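# Tuck the box end wall's flap tabs into floor slots

## Task

Flip the top flap of the box's upright end wall over and press both of its tabs all the way down into the slots in the box floor. At the end, that end wall and both long side walls must stand upright, the two corner flaps at that end must be tucked inward, and the box must rest on its bottom. This only counts if it all stays that way without the robot holding anything in place.

## Robot and tools

Robot: two 6-joint arms, left_arm and right_arm, each with a parallel two-finger gripper. Their URDF roots sit in the scene frame at left_arm (+0.042, +0.229, 0) m, quat_wxyz (+1.000, 0, 0, +0.014), and right_arm (+0.033, -0.370, 0) m, quat_wxyz (+1.000, 0, 0, -0.016).

Scene frame: origin on the table top midway between the arms, +x pointing out over the table, +z up, left_arm on the +y side. The names left and right refer to the arms only, not to image sides. A gripper's fingers point along its own +z axis and separate along its y axis. The reported end effector point lies between the finger pads, roughly 1 cm short of the fingertips.

execute_actions(actions, pictures): actions is a list holding zero or one entry. An empty list moves nothing and just reports the state. A move entry is {"rows": [...], "steps": n} with n from 1 to 15 (15 if omitted); each control step lasts 1/30 s, one row is used per step, and the final row is reused when rows run out. Every row is one flat list of 14 numbers covering both arms, even if only one moves: left_arm waist, shoulder, elbow, wrist pitch, wrist yaw, wrist roll, opening, then right_arm in the same seven-number order. The six joint numbers are absolute target angles in radians (the same form as the Joint positions line), not offsets. Stated ranges per arm: waist -2.618 to 3.054, shoulder 0.000 to 3.142, elbow 0.000 to 3.142, wrist pitch -1.571 to 1.571, wrist yaw -1.571 to 1.571, wrist roll -2.094 to 2.094. A target more than 0.036 rad beyond a range end, and farther out than the joint's last reading, gets the whole call refused with nothing sent. True ends may differ from the stated ones by up to 0.036 rad; a target beyond the true end is clipped to it and a "joint sent to its limit" line appears (possibly referring to an earlier action still running). The opening is an absolute value on a -1 (closed) to +1 (fully open) scale. A wait entry is {"steps": n} with n up to 300; it sends nothing and returns once n steps have gone by since the previous result, your reply time included. pictures (true/false) chooses whether camera images come back; by default they do.

Motion: joint speed is capped. Each step, the target sent to a joint is held within a fixed lead of its measured angle: 0.202 rad waist, 0.258 shoulder, 0.238 elbow, 0.573 wrist pitch, 0.522 wrist yaw and wrist roll. If the targets would place a gripper more than 70 mm from where it now is, all of that arm's targets are pulled back toward the measured angles. So far goals need several calls. Arms keep heading for the last row sent while you think or wait, until everything has nearly stopped or a step is HELD; after that only a new action drives them further. Fingers already closing or opening finish their motion.

Results: the state line gives, per arm, end_effector_position (m) and end_effector_quat_wxyz in the scene frame; at long reach these can be somewhat off. Joint positions and Joint velocities list each arm's six joints (rad, rad/s) followed by the finger pad gap (m, m/s; 0.094 m is fully open). grip_measured is the measured opening on the command scale; each gripper's reading may be off by about 1 mm, constant within a scene. Away from -1 and +1, fingers go to where grip_measured equals your command, so to hold something command about 0.03 below grip_measured (less for a lighter grip). Pad force tops out near 50 to 62 N, lower on thin parts under about 2 mm. "joint command not followed" means a clearance check altered or blocked some joint targets; the rest of the row still ran. HELD marks steps where your row was not sent, wholly or partly. Parts you hold may occasionally be tugged, and loose items nudged.

Heat: holding loads warms motors. MOTOR HOT warns from 75 °C; at 90 °C that arm halts for 10 s; at 100 °C its motors and gripper let go and the arm drops. Halts show as OVER-TEMPERATURE FAULT lines. Avoid long static holding.

Cameras (all 504x504): cam_head_left, cam_head_right, cam_high, cam_low, cam_left_wrist, cam_right_wrist. A calibration (intrinsics K, distortion, T_world_to_cam) was supplied; wrist camera poses follow the arm's joint readings, and every camera may be slightly off its calibration. zoom_image(camera, region) returns an enlarged crop of that camera's latest image; region is [x0, y0, x1, y1] in pixels from the top-left corner, at most 504 by 504.

read_manual(section) only returns the URDF licence text ("licences"); it moves nothing.

finished_scene(scene) ends the current scene, given its number, irreversibly, and reports whether the goal was met; the next scene's task then follows. Answering without any tool call ends everything.

Avoid: letting the arms collide or press on each other, knocking or placing anything off the table, dropping or slipping parts, slamming and very forceful pushes. Leave the box so it stays done without the grippers touching it.

Each tool is called after ">>>" as name([rows], argument=value, ...), one row to a line, values as JSON.

## Session

>>> execute_actions(actions=[])

Scene clock: 0.00 s of 4500.00 s.
left_arm: end_effector_position=(+0.4282, +0.2471, +0.3928) grip_measured=-0.383 end_effector_quat_wxyz=(+0.692, -0.010, +0.722, +0.021) | right_arm: end_effector_position=(+0.4152, -0.3826, +0.4002) grip_measured=-0.390 end_effector_quat_wxyz=(+0.701, +0.010, +0.713, -0.019)
Joint positions: left_arm=[ 0.016  1.064  1.039 -0.016 -0.     0.017  0.029] | right_arm=[ 0.001  1.047  1.036 -0.007  0.011 -0.013  0.029]
Joint velocities: left_arm=[-0.007  0.007  0.007 -0.066  0.051 -0.007 -0.002] | right_arm=[-0.007 -0.012 -0.012  0.007 -0.007  0.007  0.001]
Motor temperatures (°C, as the motors report them): left_arm=[19 22 20 22 19 21] | right_arm=[20 21 20 18 20 20]

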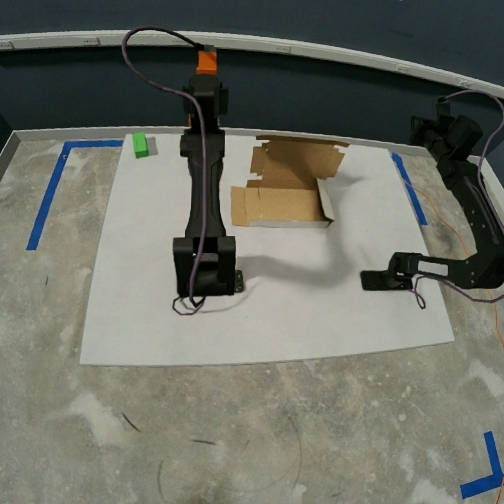

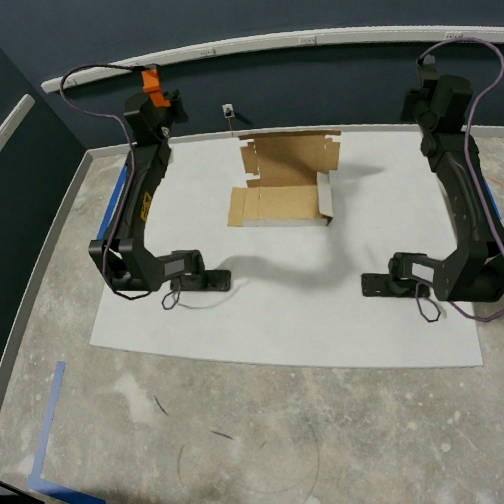

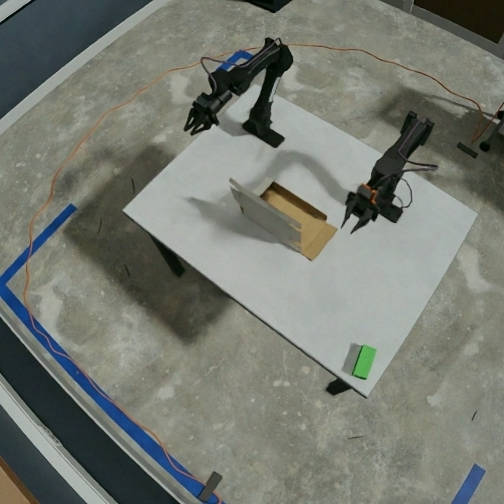

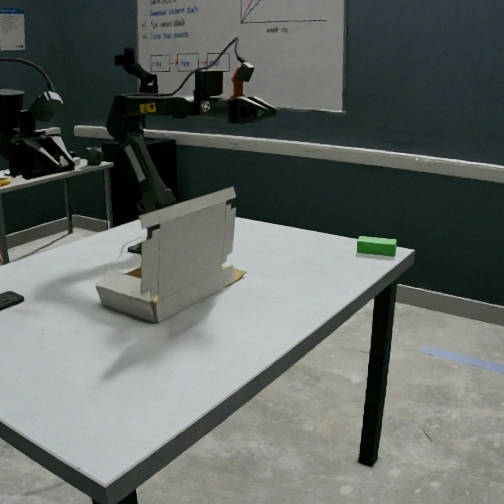

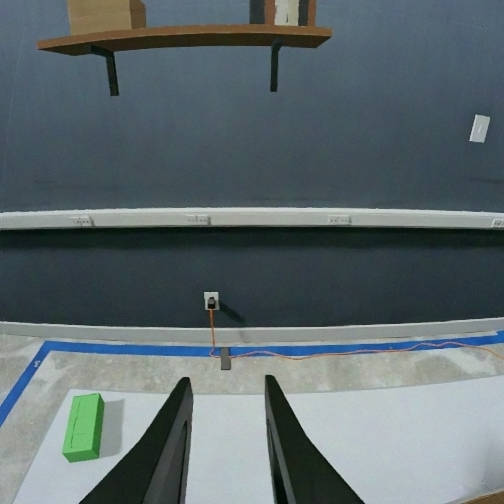

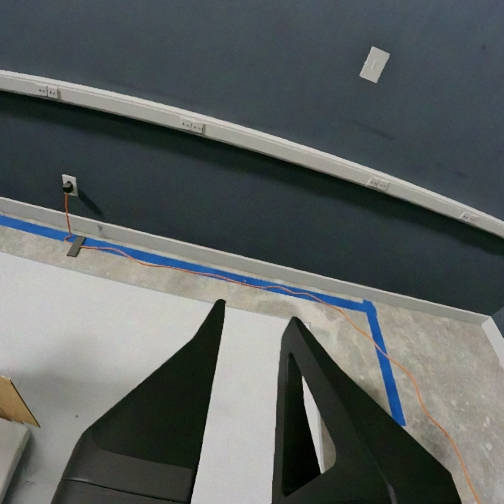

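>>> zoom_image(camera="cam_head_right", region=[210, 120, 360, 240])

>>> zoom_image(camera="cam_low", region=[80, 180, 260, 330])

>>> zoom_image(camera="cam_high", region=[210, 160, 350, 270])

Region (210, 120, 360, 240) of cam_head_right's 504x504 image, scaled by 3.360, with more detail than that image has; it fills the top 403 rows of this view, and the rest is white.

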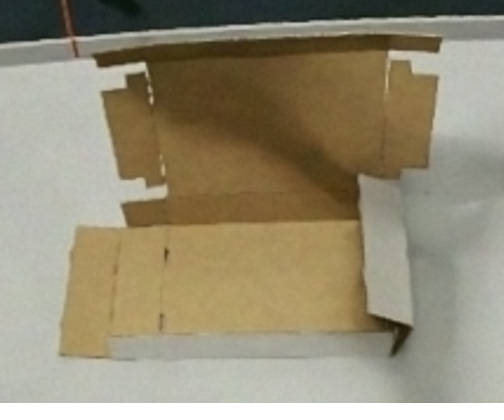

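Region (80, 180, 260, 330) of cam_low's 504x504 image, scaled by 2.800, with more detail than that image has.

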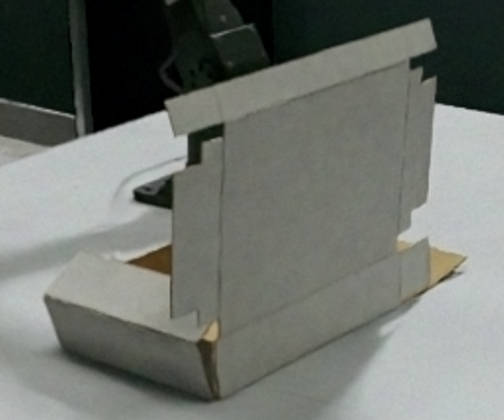

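Region (210, 160, 350, 270) of cam_high's 504x504 image, scaled by 3.600, with more detail than that image has; it fills the top 396 rows of this view, and the rest is white.

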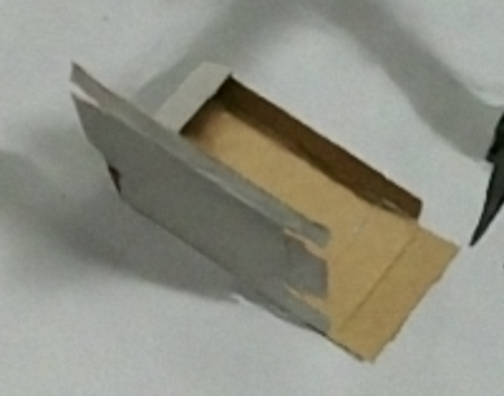

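>>> execute_actions([
  {"rows":[[-0.635,1.9,1.66,-1.33,0,0,-1,0.625,1.9,1.66,-1.33,0,0.6,-1]]},
], pictures=false)

>>> execute_actions([
  {"steps":60},
])

Scene clock: 34.03 s of 4500.00 s.
left_arm: end_effector_position=(+0.4523, +0.0080, +0.2070) grip_measured=-0.982 end_effector_quat_wxyz=(+0.314, +0.238, +0.916, -0.074) | right_arm: end_effector_position=(+0.4138, -0.1428, +0.1719) grip_measured=-0.988 end_effector_quat_wxyz=(+0.209, -0.015, +0.971, +0.117)
Joint positions: left_arm=[-0.527  1.737  1.596 -0.773 -0.007  0.011  0.001] | right_arm=[ 0.57   1.783  1.602 -0.905  0.006  0.507  0.001]
Joint velocities: left_arm=[-0.72   1.048  0.276 -1.458  0.037  0.037  0.   ] | right_arm=[ 0.628  1.263  0.491 -1.927 -0.051  0.462  0.001]
Motor temperatures (°C, as the motors report them): left_arm=[19 23 23 28 19 21] | right_arm=[20 22 23 24 20 20]
Steps of this call (steps 1 to 90: nothing new was sent; then 30.53 s passed at rest; steps 91 to 105: all 15 steps of this action). Readings (joint positions):
91: left_arm=[0.001 1.081 1.064 -0.065 -0.009 0.015] | right_arm=[0.019 1.063 1.061 -0.059 0.021 0.036]
92: left_arm=[-0.035 1.121 1.120 -0.133 -0.014 0.014] | right_arm=[0.057 1.100 1.113 -0.133 0.024 0.102]
94: left_arm=[-0.124 1.225 1.235 -0.246 -0.014 0.013] | right_arm=[0.150 1.202 1.219 -0.261 0.022 0.221]
98: left_arm=[-0.293 1.443 1.443 -0.477 -0.012 0.011] | right_arm=[0.329 1.431 1.415 -0.524 0.018 0.379]
105: the state above

Scene clock: 36.03 s of 4500.00 s.
left_arm: end_effector_position=(+0.3540, +0.0115, +0.1301) grip_measured=-0.982 end_effector_quat_wxyz=(+0.050, +0.296, +0.953, -0.023) | right_arm: end_effector_position=(+0.3298, -0.1676, +0.1170) grip_measured=-0.988 end_effector_quat_wxyz=(-0.003, +0.002, +1.000, +0.004)
Joint positions: left_arm=[-0.632  1.885  1.674 -1.25   0.014 -0.003  0.001] | right_arm=[ 0.623  1.907  1.657 -1.322 -0.01   0.594  0.001]
Joint velocities: left_arm=[-0.007 -0.002 -0.007 -0.037 -0.007 -0.051  0.001] | right_arm=[-0.012  0.017 -0.007  0.022  0.022  0.037 -0.   ]
Motor temperatures (°C, as the motors report them): left_arm=[19 23 23 28 19 21] | right_arm=[20 22 23 24 20 20]
Steps of this call (steps 1 to 45: the robot went on to your last target; steps 46 to 60: nothing new was sent). Readings (joint positions):
1: left_arm=[-0.552 1.773 1.604 -0.827 -0.007 0.011] | right_arm=[0.590 1.825 1.617 -0.975 0.002 0.524]
2: left_arm=[-0.569 1.802 1.626 -0.873 0.004 0.012] | right_arm=[0.601 1.846 1.644 -1.036 -0.017 0.540]
4: left_arm=[-0.592 1.821 1.667 -0.954 0.002 0.010] | right_arm=[0.613 1.850 1.657 -1.126 -0.017 0.560]
8: left_arm=[-0.628 1.844 1.674 -1.114 0.014 -0.003] | right_arm=[0.623 1.889 1.657 -1.253 -0.015 0.580]
60: the state above
All arms were judged still, so your last target was given up. Only a new action makes them travel on or press farther. Fingers that are still opening or closing keep moving.
camera_calibration (this result's frames):
cam_left_wrist: T_world_to_cam=[[-0.567495, -0.820574, 0.0678827, 0.193809], [-0.745929, 0.547273, 0.379581, 0.263675], [-0.348624, 0.164774, -0.922665, 0.343767], [0, 0, 0, 1]] pos_world=[0.426514, -0.041912, 0.203939]
cam_right_wrist: T_world_to_cam=[[0.280709, -0.959009, -0.0387776, -0.245619], [-0.795478, -0.255068, 0.549686, 0.192517], [-0.537045, -0.123455, -0.834471, 0.36447], [0, 0, 0, 1]] pos_world=[0.417827, -0.141451, 0.188792]

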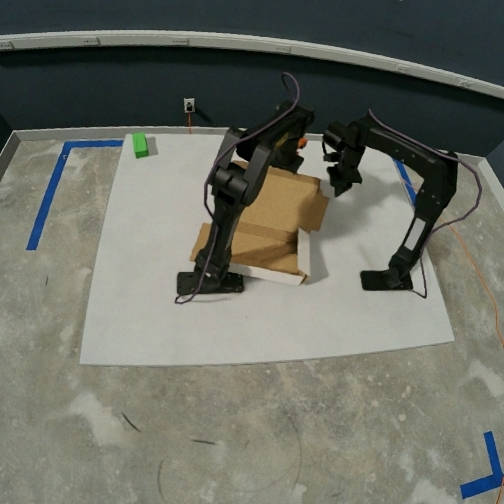

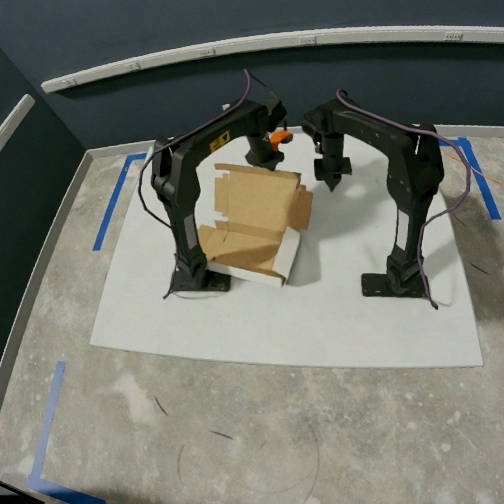

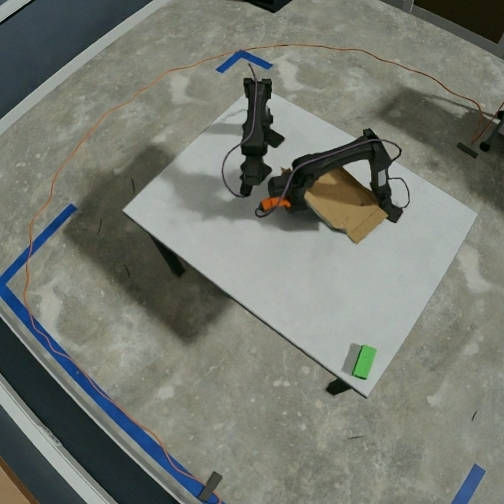

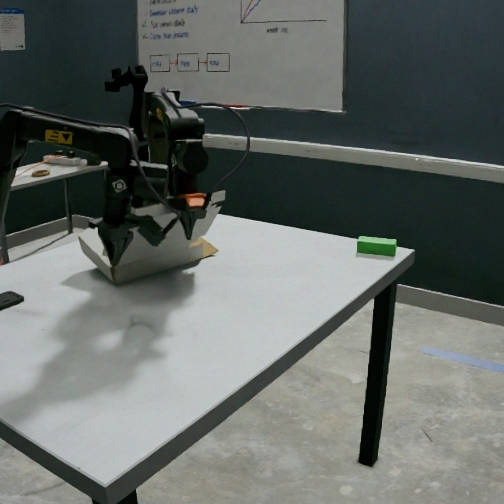

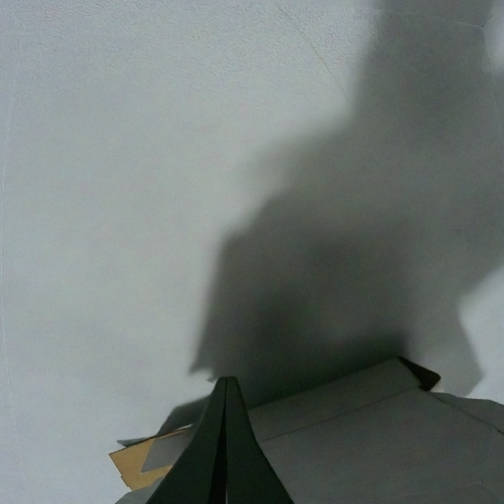

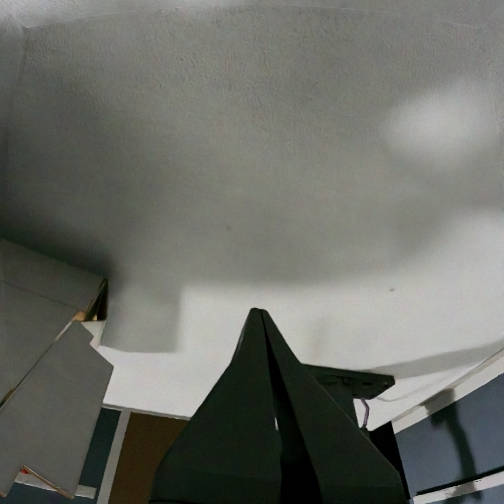

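Dragged the box by the lid. Move left arm away (up, then home).

>>> execute_actions([
  {"rows":[[-0.635,1.75,1.75,-0.9,0,0,-1,0.625,1.9,1.66,-1.33,0,0.6,-1]]},
], pictures=false)

>>> execute_actions([
  {"rows":[[0.3,1.06,1.04,0,0,0,-1,0.625,1.9,1.66,-1.33,0,0.6,-1]]},
], pictures=false)

>>> execute_actions([
  {"steps":60},
])

>>> zoom_image(camera="cam_head_right", region=[180, 130, 360, 300])

Scene clock: 44.47 s of 4500.00 s.
left_arm: end_effector_position=(+0.4225, -0.0342, +0.2428) grip_measured=-0.982 end_effector_quat_wxyz=(+0.309, +0.281, +0.903, -0.100) | right_arm: end_effector_position=(+0.3298, -0.1677, +0.1170) grip_measured=-0.988 end_effector_quat_wxyz=(-0.003, +0.002, +1.000, +0.004)
Joint positions: left_arm=[-0.632  1.743  1.744 -0.909  0.007 -0.003  0.001] | right_arm=[ 0.623  1.907  1.657 -1.322 -0.01   0.594  0.001]
Joint velocities: left_arm=[-0.017  0.002 -0.007  0.037 -0.007 -0.007 -0.   ] | right_arm=[-0.002  0.007 -0.002 -0.081 -0.081 -0.037  0.001]
Motor temperatures (°C, as the motors report them): left_arm=[19 24 22 26 19 21] | right_arm=[20 23 23 23 20 20]
Steps of this call (steps 1 to 90: nothing new was sent; then 4.93 s passed at rest; steps 91 to 105: all 15 steps of this action). Readings (joint positions):
91: left_arm=[-0.632 1.877 1.675 -1.231 0.014 -0.003] | right_arm=[0.623 1.907 1.657 -1.322 -0.010 0.594]
92: left_arm=[-0.632 1.868 1.675 -1.195 0.014 -0.003] | right_arm=[0.623 1.907 1.657 -1.322 -0.010 0.594]
94: left_arm=[-0.632 1.836 1.686 -1.120 0.012 -0.003] | right_arm=[0.623 1.907 1.657 -1.322 -0.010 0.594]
98: left_arm=[-0.632 1.768 1.728 -0.987 0.009 -0.003] | right_arm=[0.623 1.907 1.657 -1.322 -0.010 0.594]
105: the state above

Scene clock: 44.97 s of 4500.00 s.
left_arm: end_effector_position=(+0.4293, +0.2583, +0.3835) grip_measured=-0.982 end_effector_quat_wxyz=(+0.665, -0.027, +0.746, +0.022) | right_arm: end_effector_position=(+0.3298, -0.1677, +0.1170) grip_measured=-0.988 end_effector_quat_wxyz=(-0.003, +0.002, +1.000, +0.004)
Joint positions: left_arm=[ 0.048  1.084  1.083 -0.113  0.006 -0.003  0.001] | right_arm=[ 0.623  1.907  1.657 -1.322 -0.01   0.594  0.001]
Joint velocities: left_arm=[ 2.127 -0.647 -0.388  0.769 -0.139 -0.007  0.   ] | right_arm=[-0.017  0.022 -0.007  0.066  0.007 -0.007 -0.001]
Motor temperatures (°C, as the motors report them): left_arm=[19 24 22 26 19 21] | right_arm=[20 23 23 22 20 20]
Steps of this call (steps 1 to 15: all 15 steps of this action). Readings (joint positions):
1: left_arm=[-0.623 1.725 1.717 -0.862 0.011 -0.003] | right_arm=[0.623 1.907 1.657 -1.322 -0.010 0.594]
2: left_arm=[-0.604 1.692 1.664 -0.791 0.016 -0.003] | right_arm=[0.623 1.907 1.657 -1.322 -0.010 0.594]
4: left_arm=[-0.537 1.613 1.567 -0.672 0.017 -0.003] | right_arm=[0.623 1.907 1.657 -1.322 -0.010 0.594]
8: left_arm=[-0.367 1.434 1.386 -0.421 0.013 -0.003] | right_arm=[0.623 1.907 1.657 -1.322 -0.010 0.594]
15: the state above

Scene clock: 46.97 s of 4500.00 s.
left_arm: end_effector_position=(+0.4060, +0.3570, +0.4083) grip_measured=-0.982 end_effector_quat_wxyz=(+0.697, -0.120, +0.697, +0.118) | right_arm: end_effector_position=(+0.3298, -0.1677, +0.1170) grip_measured=-0.988 end_effector_quat_wxyz=(-0.003, +0.002, +1.000, +0.004)
Joint positions: left_arm=[ 0.305  1.065  1.061  0.002 -0.006 -0.003  0.001] | right_arm=[ 0.623  1.907  1.657 -1.322 -0.01   0.594  0.001]
Joint velocities: left_arm=[-0.012  0.007  0.002  0.022 -0.007  0.066  0.002] | right_arm=[ 0.002  0.002 -0.017  0.007 -0.066 -0.081 -0.001]
Motor temperatures (°C, as the motors report them): left_arm=[19 24 22 27 19 21] | right_arm=[20 24 23 22 20 20]
Steps of this call (steps 1 to 30: the robot went on to your last target; steps 31 to 60: nothing new was sent). Readings (joint positions):
1: left_arm=[0.122 1.070 1.075 -0.088 0.004 -0.003] | right_arm=[0.623 1.907 1.657 -1.322 -0.010 0.594]
2: left_arm=[0.193 1.065 1.073 -0.064 0.002 -0.003] | right_arm=[0.623 1.907 1.657 -1.322 -0.010 0.594]
4: left_arm=[0.286 1.065 1.070 -0.032 -0.011 -0.003] | right_arm=[0.623 1.907 1.657 -1.322 -0.010 0.594]
8: left_arm=[0.305 1.065 1.062 -0.011 -0.011 -0.003] | right_arm=[0.623 1.907 1.657 -1.322 -0.010 0.594]
60: the state above
All arms were judged still, so your last target was given up. Only a new action makes them travel on or press farther. Fingers that are still opening or closing keep moving.
camera_calibration (this result's frames):
cam_left_wrist: T_world_to_cam=[[0.28122, -0.959618, 0.00694533, 0.217892], [-0.459172, -0.14091, -0.877101, 0.650058], [0.842661, 0.243469, -0.480256, -0.1307], [0, 0, 0, 1]] pos_world=[0.347348, 0.332515, 0.505884]
cam_right_wrist: T_world_to_cam=[[0.280339, -0.959137, -0.0382976, -0.245668], [-0.795516, -0.254473, 0.549907, 0.192543], [-0.537181, -0.123694, -0.834348, 0.364425], [0, 0, 0, 1]] pos_world=[0.417804, -0.141555, 0.188768]

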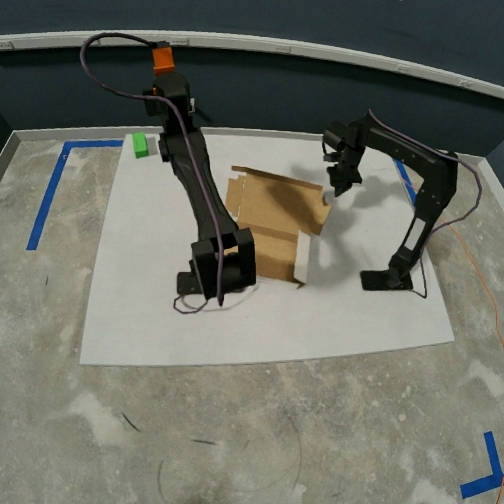

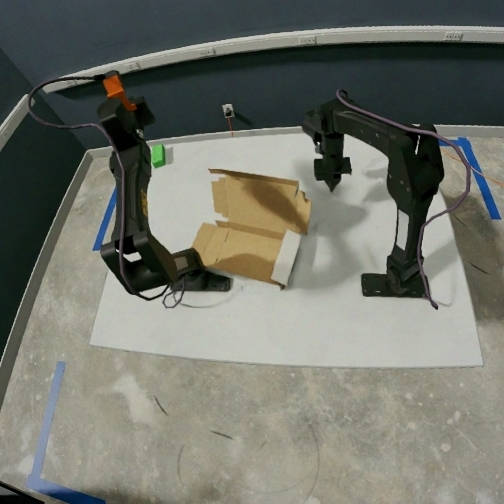

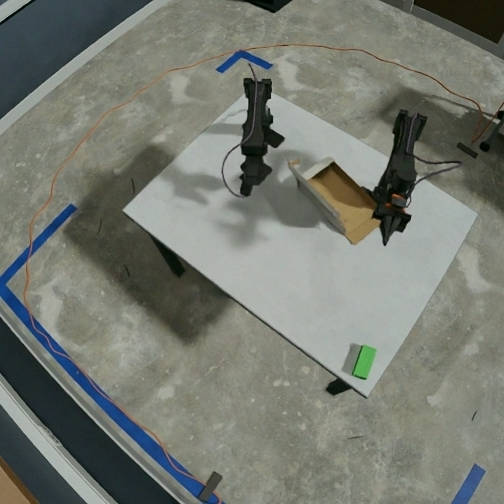

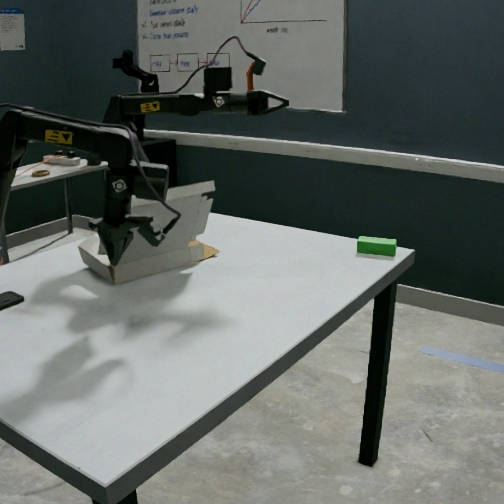

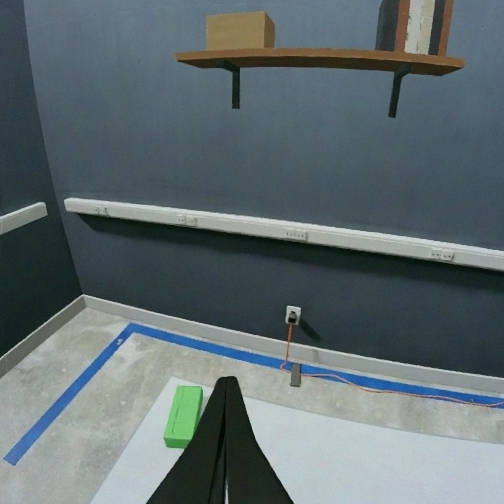

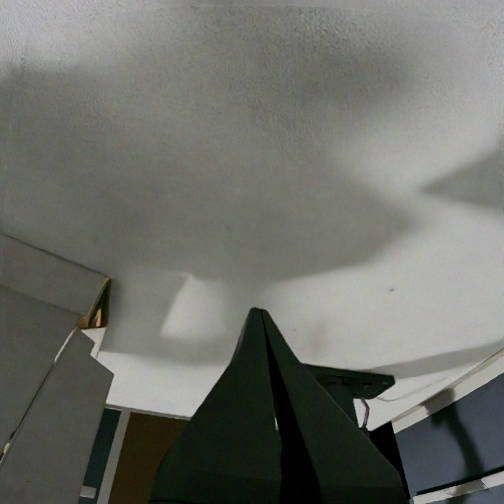

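Region (180, 130, 360, 300) of cam_head_right's 504x504 image, scaled by 2.800, with more detail than that image has.

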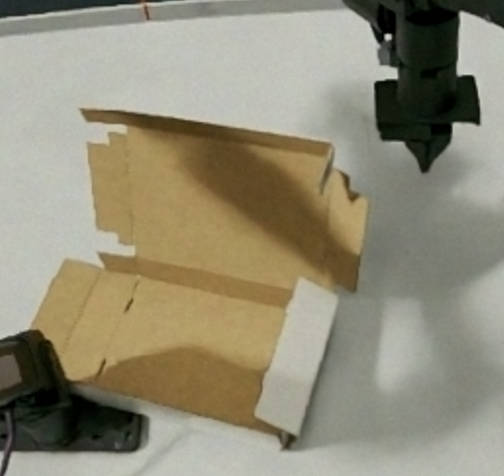

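>>> execute_actions([
  {"rows":[[0.3,1.06,1.04,0,0,0,-1,0.7,1.55,1.15,-1.17,0,0,-1]]},
], pictures=false)

>>> execute_actions([
  {"rows":[[0.3,1.06,1.04,0,0,0,-1,1.373,1.55,1.15,-1.17,0,0,-1]]},
], pictures=false)

>>> execute_actions([
  {"steps":20},
], pictures=false)

>>> execute_actions([
  {"rows":[[0.3,1.06,1.04,0,0,0,-1,1.373,1.8,1.45,-1.22,0,0,-1]]},
], pictures=false)

>>> execute_actions([
  {"steps":30},
])

Scene clock: 63.40 s of 4500.00 s.
left_arm: end_effector_position=(+0.4060, +0.3570, +0.4083) grip_measured=-0.982 end_effector_quat_wxyz=(+0.697, -0.120, +0.697, +0.118) | right_arm: end_effector_position=(+0.2360, -0.2056, +0.0965) grip_measured=-0.988 end_effector_quat_wxyz=(-0.006, -0.317, +0.948, +0.001)
Joint positions: left_arm=[ 0.305  1.065  1.061  0.002 -0.006 -0.003  0.001] | right_arm=[ 0.705  1.549  1.159 -1.192 -0.005  0.028  0.001]
Joint velocities: left_arm=[ 0.007  0.007  0.012  0.037 -0.007 -0.007  0.   ] | right_arm=[-0.012  0.007 -0.002  0.066 -0.037 -0.168 -0.001]
Motor temperatures (°C, as the motors report them): left_arm=[19 23 22 30 19 21] | right_arm=[20 25 23 21 20 20]
Steps of this call (steps 1 to 90: nothing new was sent; then 12.93 s passed at rest; steps 91 to 105: all 15 steps of this action). Readings (joint positions):
91: left_arm=[0.305 1.065 1.061 0.002 -0.006 -0.003] | right_arm=[0.629 1.878 1.615 -1.280 -0.005 0.521]
92: left_arm=[0.305 1.065 1.061 0.002 -0.006 -0.003] | right_arm=[0.642 1.819 1.529 -1.226 -0.002 0.422]
94: left_arm=[0.305 1.065 1.061 0.002 -0.006 -0.003] | right_arm=[0.682 1.678 1.360 -1.200 -0.002 0.271]
98: left_arm=[0.305 1.065 1.061 0.002 -0.006 -0.003] | right_arm=[0.705 1.541 1.178 -1.224 -0.005 0.113]
105: the state above

Scene clock: 63.90 s of 4500.00 s.
left_arm: end_effector_position=(+0.4060, +0.3570, +0.4083) grip_measured=-0.982 end_effector_quat_wxyz=(+0.697, -0.120, +0.697, +0.118) | right_arm: end_effector_position=(+0.0898, -0.1085, +0.0965) grip_measured=-0.988 end_effector_quat_wxyz=(+0.004, -0.622, +0.783, +0.008)
Joint positions: left_arm=[ 0.305  1.065  1.061  0.002 -0.006 -0.003  0.001] | right_arm=[ 1.381  1.549  1.159 -1.166 -0.007  0.006  0.001]
Joint velocities: left_arm=[-0.012 -0.017 -0.002 -0.037  0.051 -0.051 -0.001] | right_arm=[-0.076 -0.002 -0.002  0.007  0.095  0.022 -0.   ]
Motor temperatures (°C, as the motors report them): left_arm=[19 23 22 30 19 21] | right_arm=[20 25 23 21 20 20]
Steps of this call (steps 1 to 15: all 15 steps of this action). Readings (joint positions):
1: left_arm=[0.305 1.065 1.061 0.002 -0.006 -0.003] | right_arm=[0.728 1.549 1.159 -1.190 0.007 0.026]
2: left_arm=[0.305 1.065 1.061 0.002 -0.006 -0.003] | right_arm=[0.782 1.549 1.159 -1.186 0.016 0.023]
4: left_arm=[0.305 1.065 1.061 0.002 -0.006 -0.003] | right_arm=[0.925 1.549 1.159 -1.176 0.014 0.018]
8: left_arm=[0.305 1.065 1.061 0.002 -0.006 -0.003] | right_arm=[1.218 1.549 1.159 -1.166 0.010 0.013]
15: the state above

Scene clock: 64.57 s of 4500.00 s.
left_arm: end_effector_position=(+0.4060, +0.3570, +0.4083) grip_measured=-0.982 end_effector_quat_wxyz=(+0.697, -0.120, +0.697, +0.118) | right_arm: end_effector_position=(+0.0905, -0.1088, +0.0965) grip_measured=-0.988 end_effector_quat_wxyz=(+0.004, -0.622, +0.783, +0.007)
Joint positions: left_arm=[ 0.305  1.065  1.061  0.002 -0.006 -0.003  0.001] | right_arm=[ 1.379  1.549  1.159 -1.166 -0.006  0.006  0.001]
Joint velocities: left_arm=[-0.007  0.002 -0.027  0.022  0.037 -0.022 -0.   ] | right_arm=[-0.002 -0.002 -0.002 -0.037  0.022  0.022 -0.   ]
Motor temperatures (°C, as the motors report them): left_arm=[19 23 22 30 19 21] | right_arm=[20 25 23 21 20 20]
Steps of this call (steps 1 to 15: the robot went on to your last target; steps 16 to 20: nothing new was sent). Readings (joint positions):
1: left_arm=[0.305 1.065 1.061 0.002 -0.006 -0.003] | right_arm=[1.380 1.549 1.159 -1.166 -0.007 0.006]
2: left_arm=[0.305 1.065 1.061 0.002 -0.006 -0.003] | right_arm=[1.380 1.549 1.159 -1.166 -0.006 0.006]
4: left_arm=[0.305 1.065 1.061 0.002 -0.006 -0.003] | right_arm=[1.379 1.549 1.159 -1.166 -0.006 0.006]
8: left_arm=[0.305 1.065 1.061 0.002 -0.006 -0.003] | right_arm=[1.379 1.549 1.159 -1.166 -0.006 0.006]
20: the state above
All arms were judged still, so your last target was given up. Only a new action makes them travel on or press farther. Fingers that are still opening or closing keep moving.

Scene clock: 65.07 s of 4500.00 s.
left_arm: end_effector_position=(+0.4060, +0.3570, +0.4083) grip_measured=-0.982 end_effector_quat_wxyz=(+0.697, -0.120, +0.697, +0.118) | right_arm: end_effector_position=(+0.1042, -0.0559, +0.0880) grip_measured=-0.988 end_effector_quat_wxyz=(-0.017, -0.621, +0.784, -0.013)
Joint positions: left_arm=[ 0.305  1.065  1.061  0.002 -0.006 -0.003  0.001] | right_arm=[ 1.377  1.813  1.418 -1.219 -0.002  0.005  0.001]
Joint velocities: left_arm=[ 0.032 -0.012  0.017 -0.051  0.037  0.037  0.   ] | right_arm=[-0.007  0.002  0.012 -0.081 -0.007 -0.007  0.   ]
Motor temperatures (°C, as the motors report them): left_arm=[19 23 22 30 19 21] | right_arm=[20 25 23 21 20 20]
Steps of this call (steps 1 to 15: all 15 steps of this action). Readings (joint positions):
1: left_arm=[0.305 1.065 1.061 0.002 -0.006 -0.003] | right_arm=[1.379 1.578 1.192 -1.198 -0.005 0.006]
2: left_arm=[0.305 1.065 1.061 0.002 -0.006 -0.003] | right_arm=[1.379 1.638 1.266 -1.240 -0.005 0.005]
4: left_arm=[0.305 1.065 1.061 0.002 -0.006 -0.003] | right_arm=[1.379 1.749 1.386 -1.219 -0.005 0.005]
8: left_arm=[0.305 1.065 1.061 0.002 -0.006 -0.003] | right_arm=[1.377 1.812 1.418 -1.201 -0.003 0.005]
15: the state above

Scene clock: 66.07 s of 4500.00 s.
left_arm: end_effector_position=(+0.4060, +0.3570, +0.4083) grip_measured=-0.982 end_effector_quat_wxyz=(+0.697, -0.120, +0.697, +0.118) | right_arm: end_effector_position=(+0.1040, -0.0567, +0.0880) grip_measured=-0.988 end_effector_quat_wxyz=(-0.018, -0.621, +0.784, -0.014)
Joint positions: left_arm=[ 0.305  1.065  1.061  0.002 -0.006 -0.003  0.001] | right_arm=[ 1.377  1.813  1.418 -1.222 -0.002  0.005  0.001]
Joint velocities: left_arm=[-0.002  0.007  0.007 -0.125 -0.051  0.007  0.001] | right_arm=[-0.032 -0.007 -0.022 -0.022 -0.037 -0.022  0.001]
Motor temperatures (°C, as the motors report them): left_arm=[19 23 22 30 19 21] | right_arm=[20 25 23 21 20 20]
Steps of this call (steps 1 to 15: the robot went on to your last target; steps 16 to 30: nothing new was sent). Readings (joint positions):
1: left_arm=[0.305 1.065 1.061 0.002 -0.006 -0.003] | right_arm=[1.377 1.813 1.418 -1.219 -0.002 0.005]
2: left_arm=[0.305 1.065 1.061 0.002 -0.006 -0.003] | right_arm=[1.377 1.813 1.418 -1.220 -0.002 0.005]
4: left_arm=[0.305 1.065 1.061 0.002 -0.006 -0.003] | right_arm=[1.377 1.813 1.418 -1.221 -0.002 0.005]
8: left_arm=[0.305 1.065 1.061 0.002 -0.006 -0.003] | right_arm=[1.377 1.813 1.418 -1.222 -0.002 0.005]
30: the state above
All arms were judged still, so your last target was given up. Only a new action makes them travel on or press farther. Fingers that are still opening or closing keep moving.
camera_calibration (this result's frames):
cam_left_wrist: T_world_to_cam=[[0.28122, -0.959618, 0.00694533, 0.217892], [-0.459172, -0.14091, -0.877101, 0.650058], [0.842661, 0.243469, -0.480256, -0.1307], [0, 0, 0, 1]] pos_world=[0.347348, 0.332515, 0.505884]
cam_right_wrist: T_world_to_cam=[[0.997529, 0.0551984, -0.0434628, -0.093625], [0.0701879, -0.810162, 0.581989, -0.0672734], [-0.00308711, -0.583601, -0.812035, 0.149102], [0, 0, 0, 1]] pos_world=[0.0985757, 0.0376814, 0.156159]

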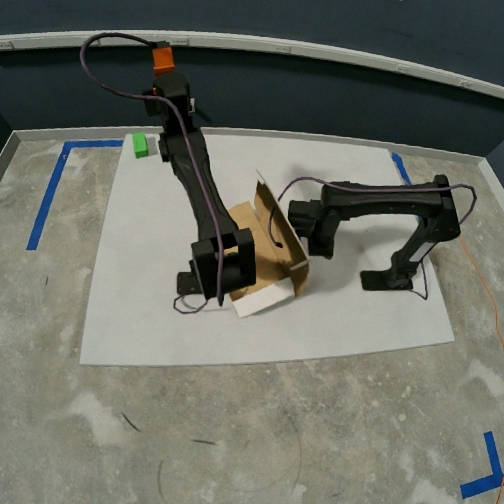

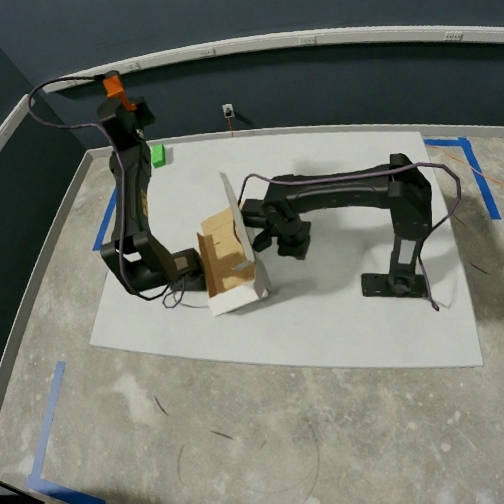

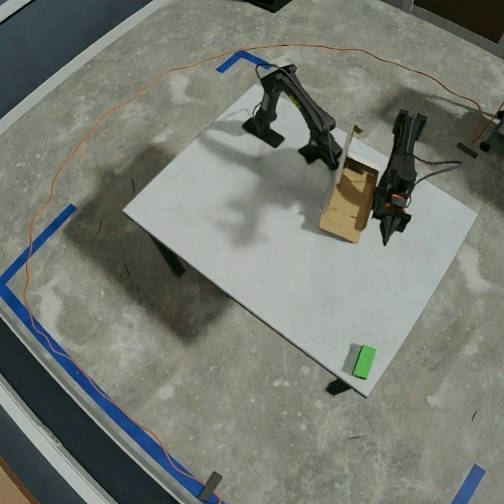

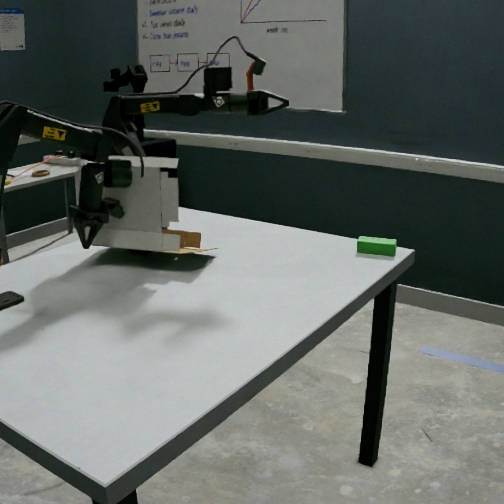

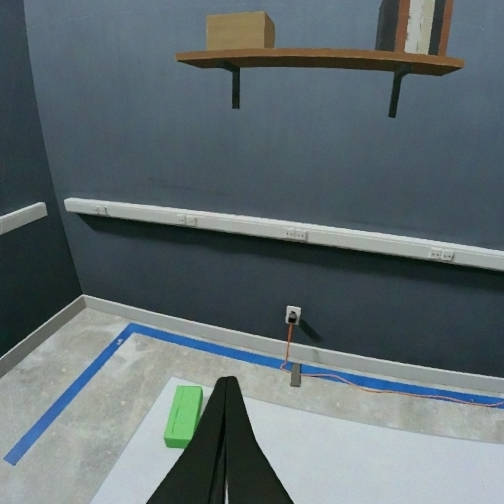

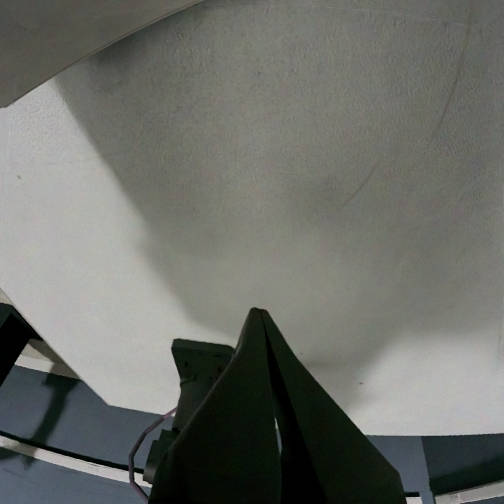

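>>> execute_actions([
  {"rows":[[0.3,1.06,1.04,0,0,0,-1,1.373,1.3,0.9,-1.0,0,0,-1]]},
], pictures=false)

>>> execute_actions([
  {"rows":[[0.8,1.06,1.04,0,0,0,-1,0,1.06,1.04,0,0,0,-1]]},
], pictures=false)

>>> execute_actions([
  {"steps":45},
])

>>> zoom_image(camera="cam_head_right", region=[160, 160, 320, 330])

Scene clock: 74.20 s of 4500.00 s.
left_arm: end_effector_position=(+0.4060, +0.3570, +0.4083) grip_measured=-0.982 end_effector_quat_wxyz=(+0.697, -0.120, +0.697, +0.118) | right_arm: end_effector_position=(+0.0854, -0.1379, +0.0910) grip_measured=-0.988 end_effector_quat_wxyz=(+0.061, -0.619, +0.781, +0.050)
Joint positions: left_arm=[ 0.305  1.065  1.061  0.002 -0.006 -0.003  0.001] | right_arm=[ 1.377  1.3    0.914 -1.028 -0.001  0.005  0.001]
Joint velocities: left_arm=[ 0.007 -0.007  0.002 -0.081  0.007 -0.051 -0.001] | right_arm=[-0.007 -0.002 -0.032  0.11  -0.037 -0.037 -0.   ]
Motor temperatures (°C, as the motors report them): left_arm=[19 23 22 31 19 21] | right_arm=[20 25 23 21 20 20]
Steps of this call (steps 1 to 90: nothing new was sent; then 4.63 s passed at rest; steps 91 to 105: all 15 steps of this action). Readings (joint positions):
91: left_arm=[0.305 1.065 1.061 0.002 -0.006 -0.003] | right_arm=[1.377 1.784 1.379 -1.175 -0.002 0.005]
92: left_arm=[0.305 1.065 1.061 0.002 -0.006 -0.003] | right_arm=[1.377 1.723 1.295 -1.108 -0.002 0.005]
94: left_arm=[0.305 1.065 1.061 0.002 -0.006 -0.003] | right_arm=[1.377 1.569 1.128 -1.061 -0.002 0.005]
98: left_arm=[0.305 1.065 1.061 0.002 -0.006 -0.003] | right_arm=[1.377 1.313 0.921 -1.071 -0.001 0.005]
105: the state above

Scene clock: 74.70 s of 4500.00 s.
left_arm: end_effector_position=(+0.2998, +0.5162, +0.4087) grip_measured=-0.982 end_effector_quat_wxyz=(+0.646, -0.289, +0.645, +0.288) | right_arm: end_effector_position=(+0.2598, -0.0769, +0.2409) grip_measured=-0.988 end_effector_quat_wxyz=(+0.432, -0.383, +0.788, +0.215)
Joint positions: left_arm=[ 0.805  1.065  1.061  0.004 -0.008 -0.002  0.001] | right_arm=[ 0.939  1.135  0.959 -0.388 -0.006  0.005  0.001]
Joint velocities: left_arm=[ 0.007 -0.017 -0.017  0.051 -0.022 -0.095 -0.001] | right_arm=[-1.013 -0.071  0.061  1.106 -0.051  0.007  0.   ]
Motor temperatures (°C, as the motors report them): left_arm=[19 23 22 31 19 21] | right_arm=[20 25 23 21 20 20]
Steps of this call (steps 1 to 15: all 15 steps of this action). Readings (joint positions):
1: left_arm=[0.329 1.065 1.061 0.002 0.009 -0.002] | right_arm=[1.366 1.292 0.914 -1.005 -0.006 0.005]
2: left_arm=[0.385 1.065 1.061 0.003 0.017 -0.002] | right_arm=[1.341 1.278 0.915 -0.968 -0.007 0.005]
4: left_arm=[0.530 1.065 1.061 0.003 0.013 -0.002] | right_arm=[1.281 1.238 0.924 -0.881 -0.007 0.005]
8: left_arm=[0.779 1.065 1.061 0.003 -0.006 -0.002] | right_arm=[1.162 1.175 0.943 -0.702 -0.006 0.005]
15: the state above

Scene clock: 76.20 s of 4500.00 s.
left_arm: end_effector_position=(+0.3001, +0.5160, +0.4087) grip_measured=-0.982 end_effector_quat_wxyz=(+0.646, -0.288, +0.646, +0.287) | right_arm: end_effector_position=(+0.4271, -0.3848, +0.3659) grip_measured=-0.988 end_effector_quat_wxyz=(+0.670, +0.018, +0.742, -0.014)
Joint positions: left_arm=[ 0.805  1.065  1.061  0.004 -0.006 -0.002  0.001] | right_arm=[-0.005  1.088  1.003 -0.016  0.008  0.003  0.001]
Joint velocities: left_arm=[-0.002 -0.012  0.002  0.022 -0.037 -0.066  0.   ] | right_arm=[ 0.002  0.007 -0.012  0.022  0.037  0.037  0.   ]
Motor temperatures (°C, as the motors report them): left_arm=[19 23 22 31 19 21] | right_arm=[20 25 24 21 20 20]
Steps of this call (steps 1 to 45: the robot went on to your last target). Readings (joint positions):
1: left_arm=[0.805 1.065 1.061 0.004 -0.008 -0.002] | right_arm=[0.902 1.133 0.961 -0.350 -0.006 0.005]
2: left_arm=[0.805 1.065 1.061 0.004 -0.007 -0.002] | right_arm=[0.864 1.130 0.963 -0.314 -0.007 0.005]
4: left_arm=[0.805 1.065 1.061 0.004 -0.007 -0.002] | right_arm=[0.781 1.125 0.969 -0.249 -0.007 0.005]
8: left_arm=[0.805 1.065 1.061 0.004 -0.007 -0.002] | right_arm=[0.588 1.113 0.982 -0.145 -0.007 0.004]
45: the state above
All arms were judged still, so your last target was given up. Only a new action makes them travel on or press farther. Fingers that are still opening or closing keep moving.
camera_calibration (this result's frames):
cam_left_wrist: T_world_to_cam=[[0.706937, -0.70725, 0.00611187, 0.142588], [-0.334962, -0.3424, -0.877817, 0.691156], [0.622929, 0.618514, -0.478957, -0.208105], [0, 0, 0, 1]] pos_world=[0.260345, 0.466213, 0.506164]
cam_right_wrist: T_world_to_cam=[[0.0144099, -0.960616, 0.277505, -0.474208], [-0.635676, -0.223029, -0.739035, 0.493333], [0.771821, -0.165754, -0.613855, -0.0583774], [0, 0, 0, 1]] pos_world=[0.36549, -0.35518, 0.46035]

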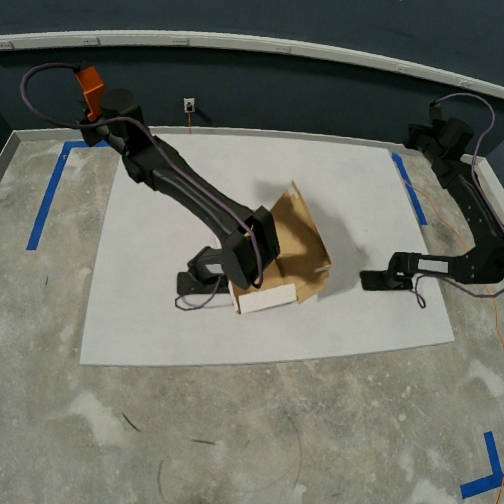

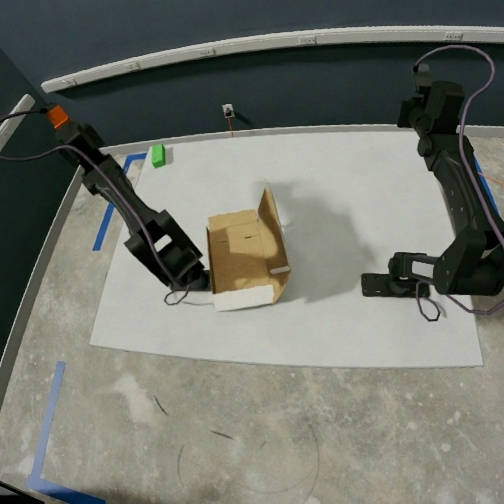

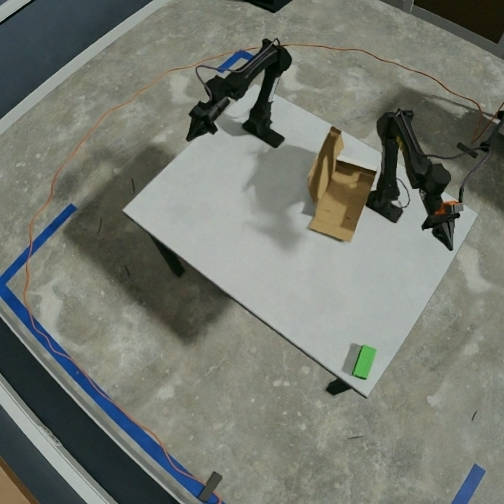

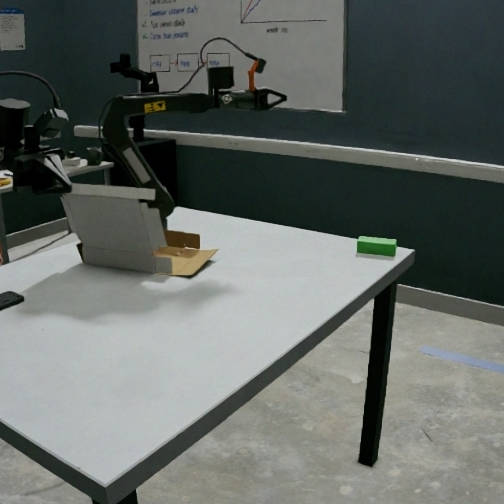

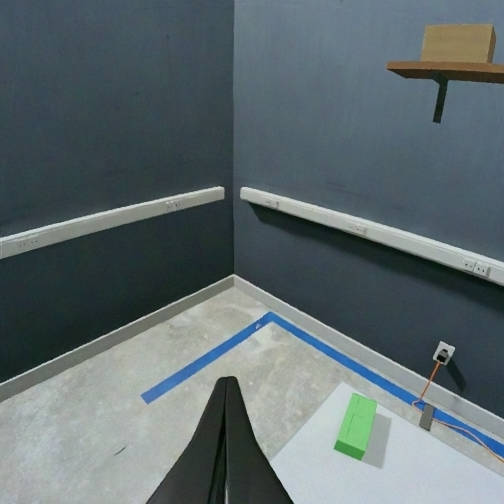

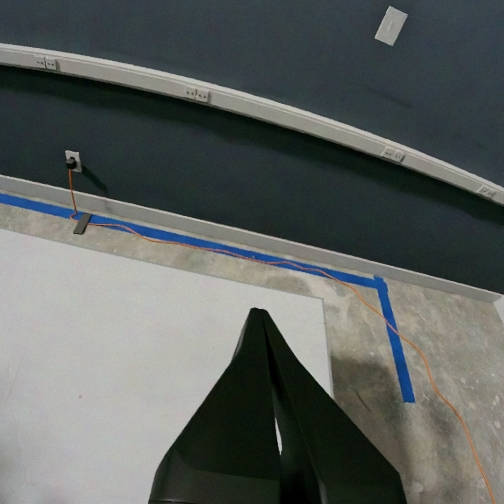

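Region (160, 160, 320, 330) of cam_head_right's 504x504 image, scaled by 2.965, with more detail than that image has; it fills the left 474 columns of this view, and the rest is white.

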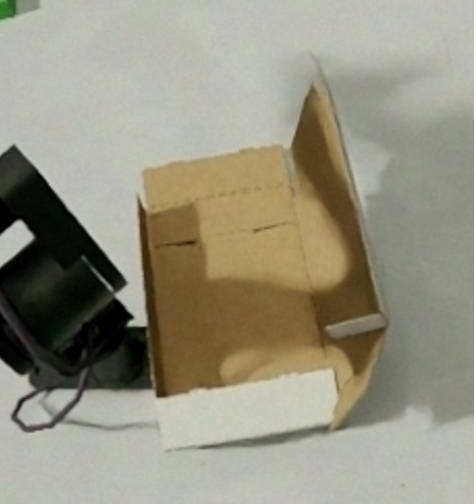

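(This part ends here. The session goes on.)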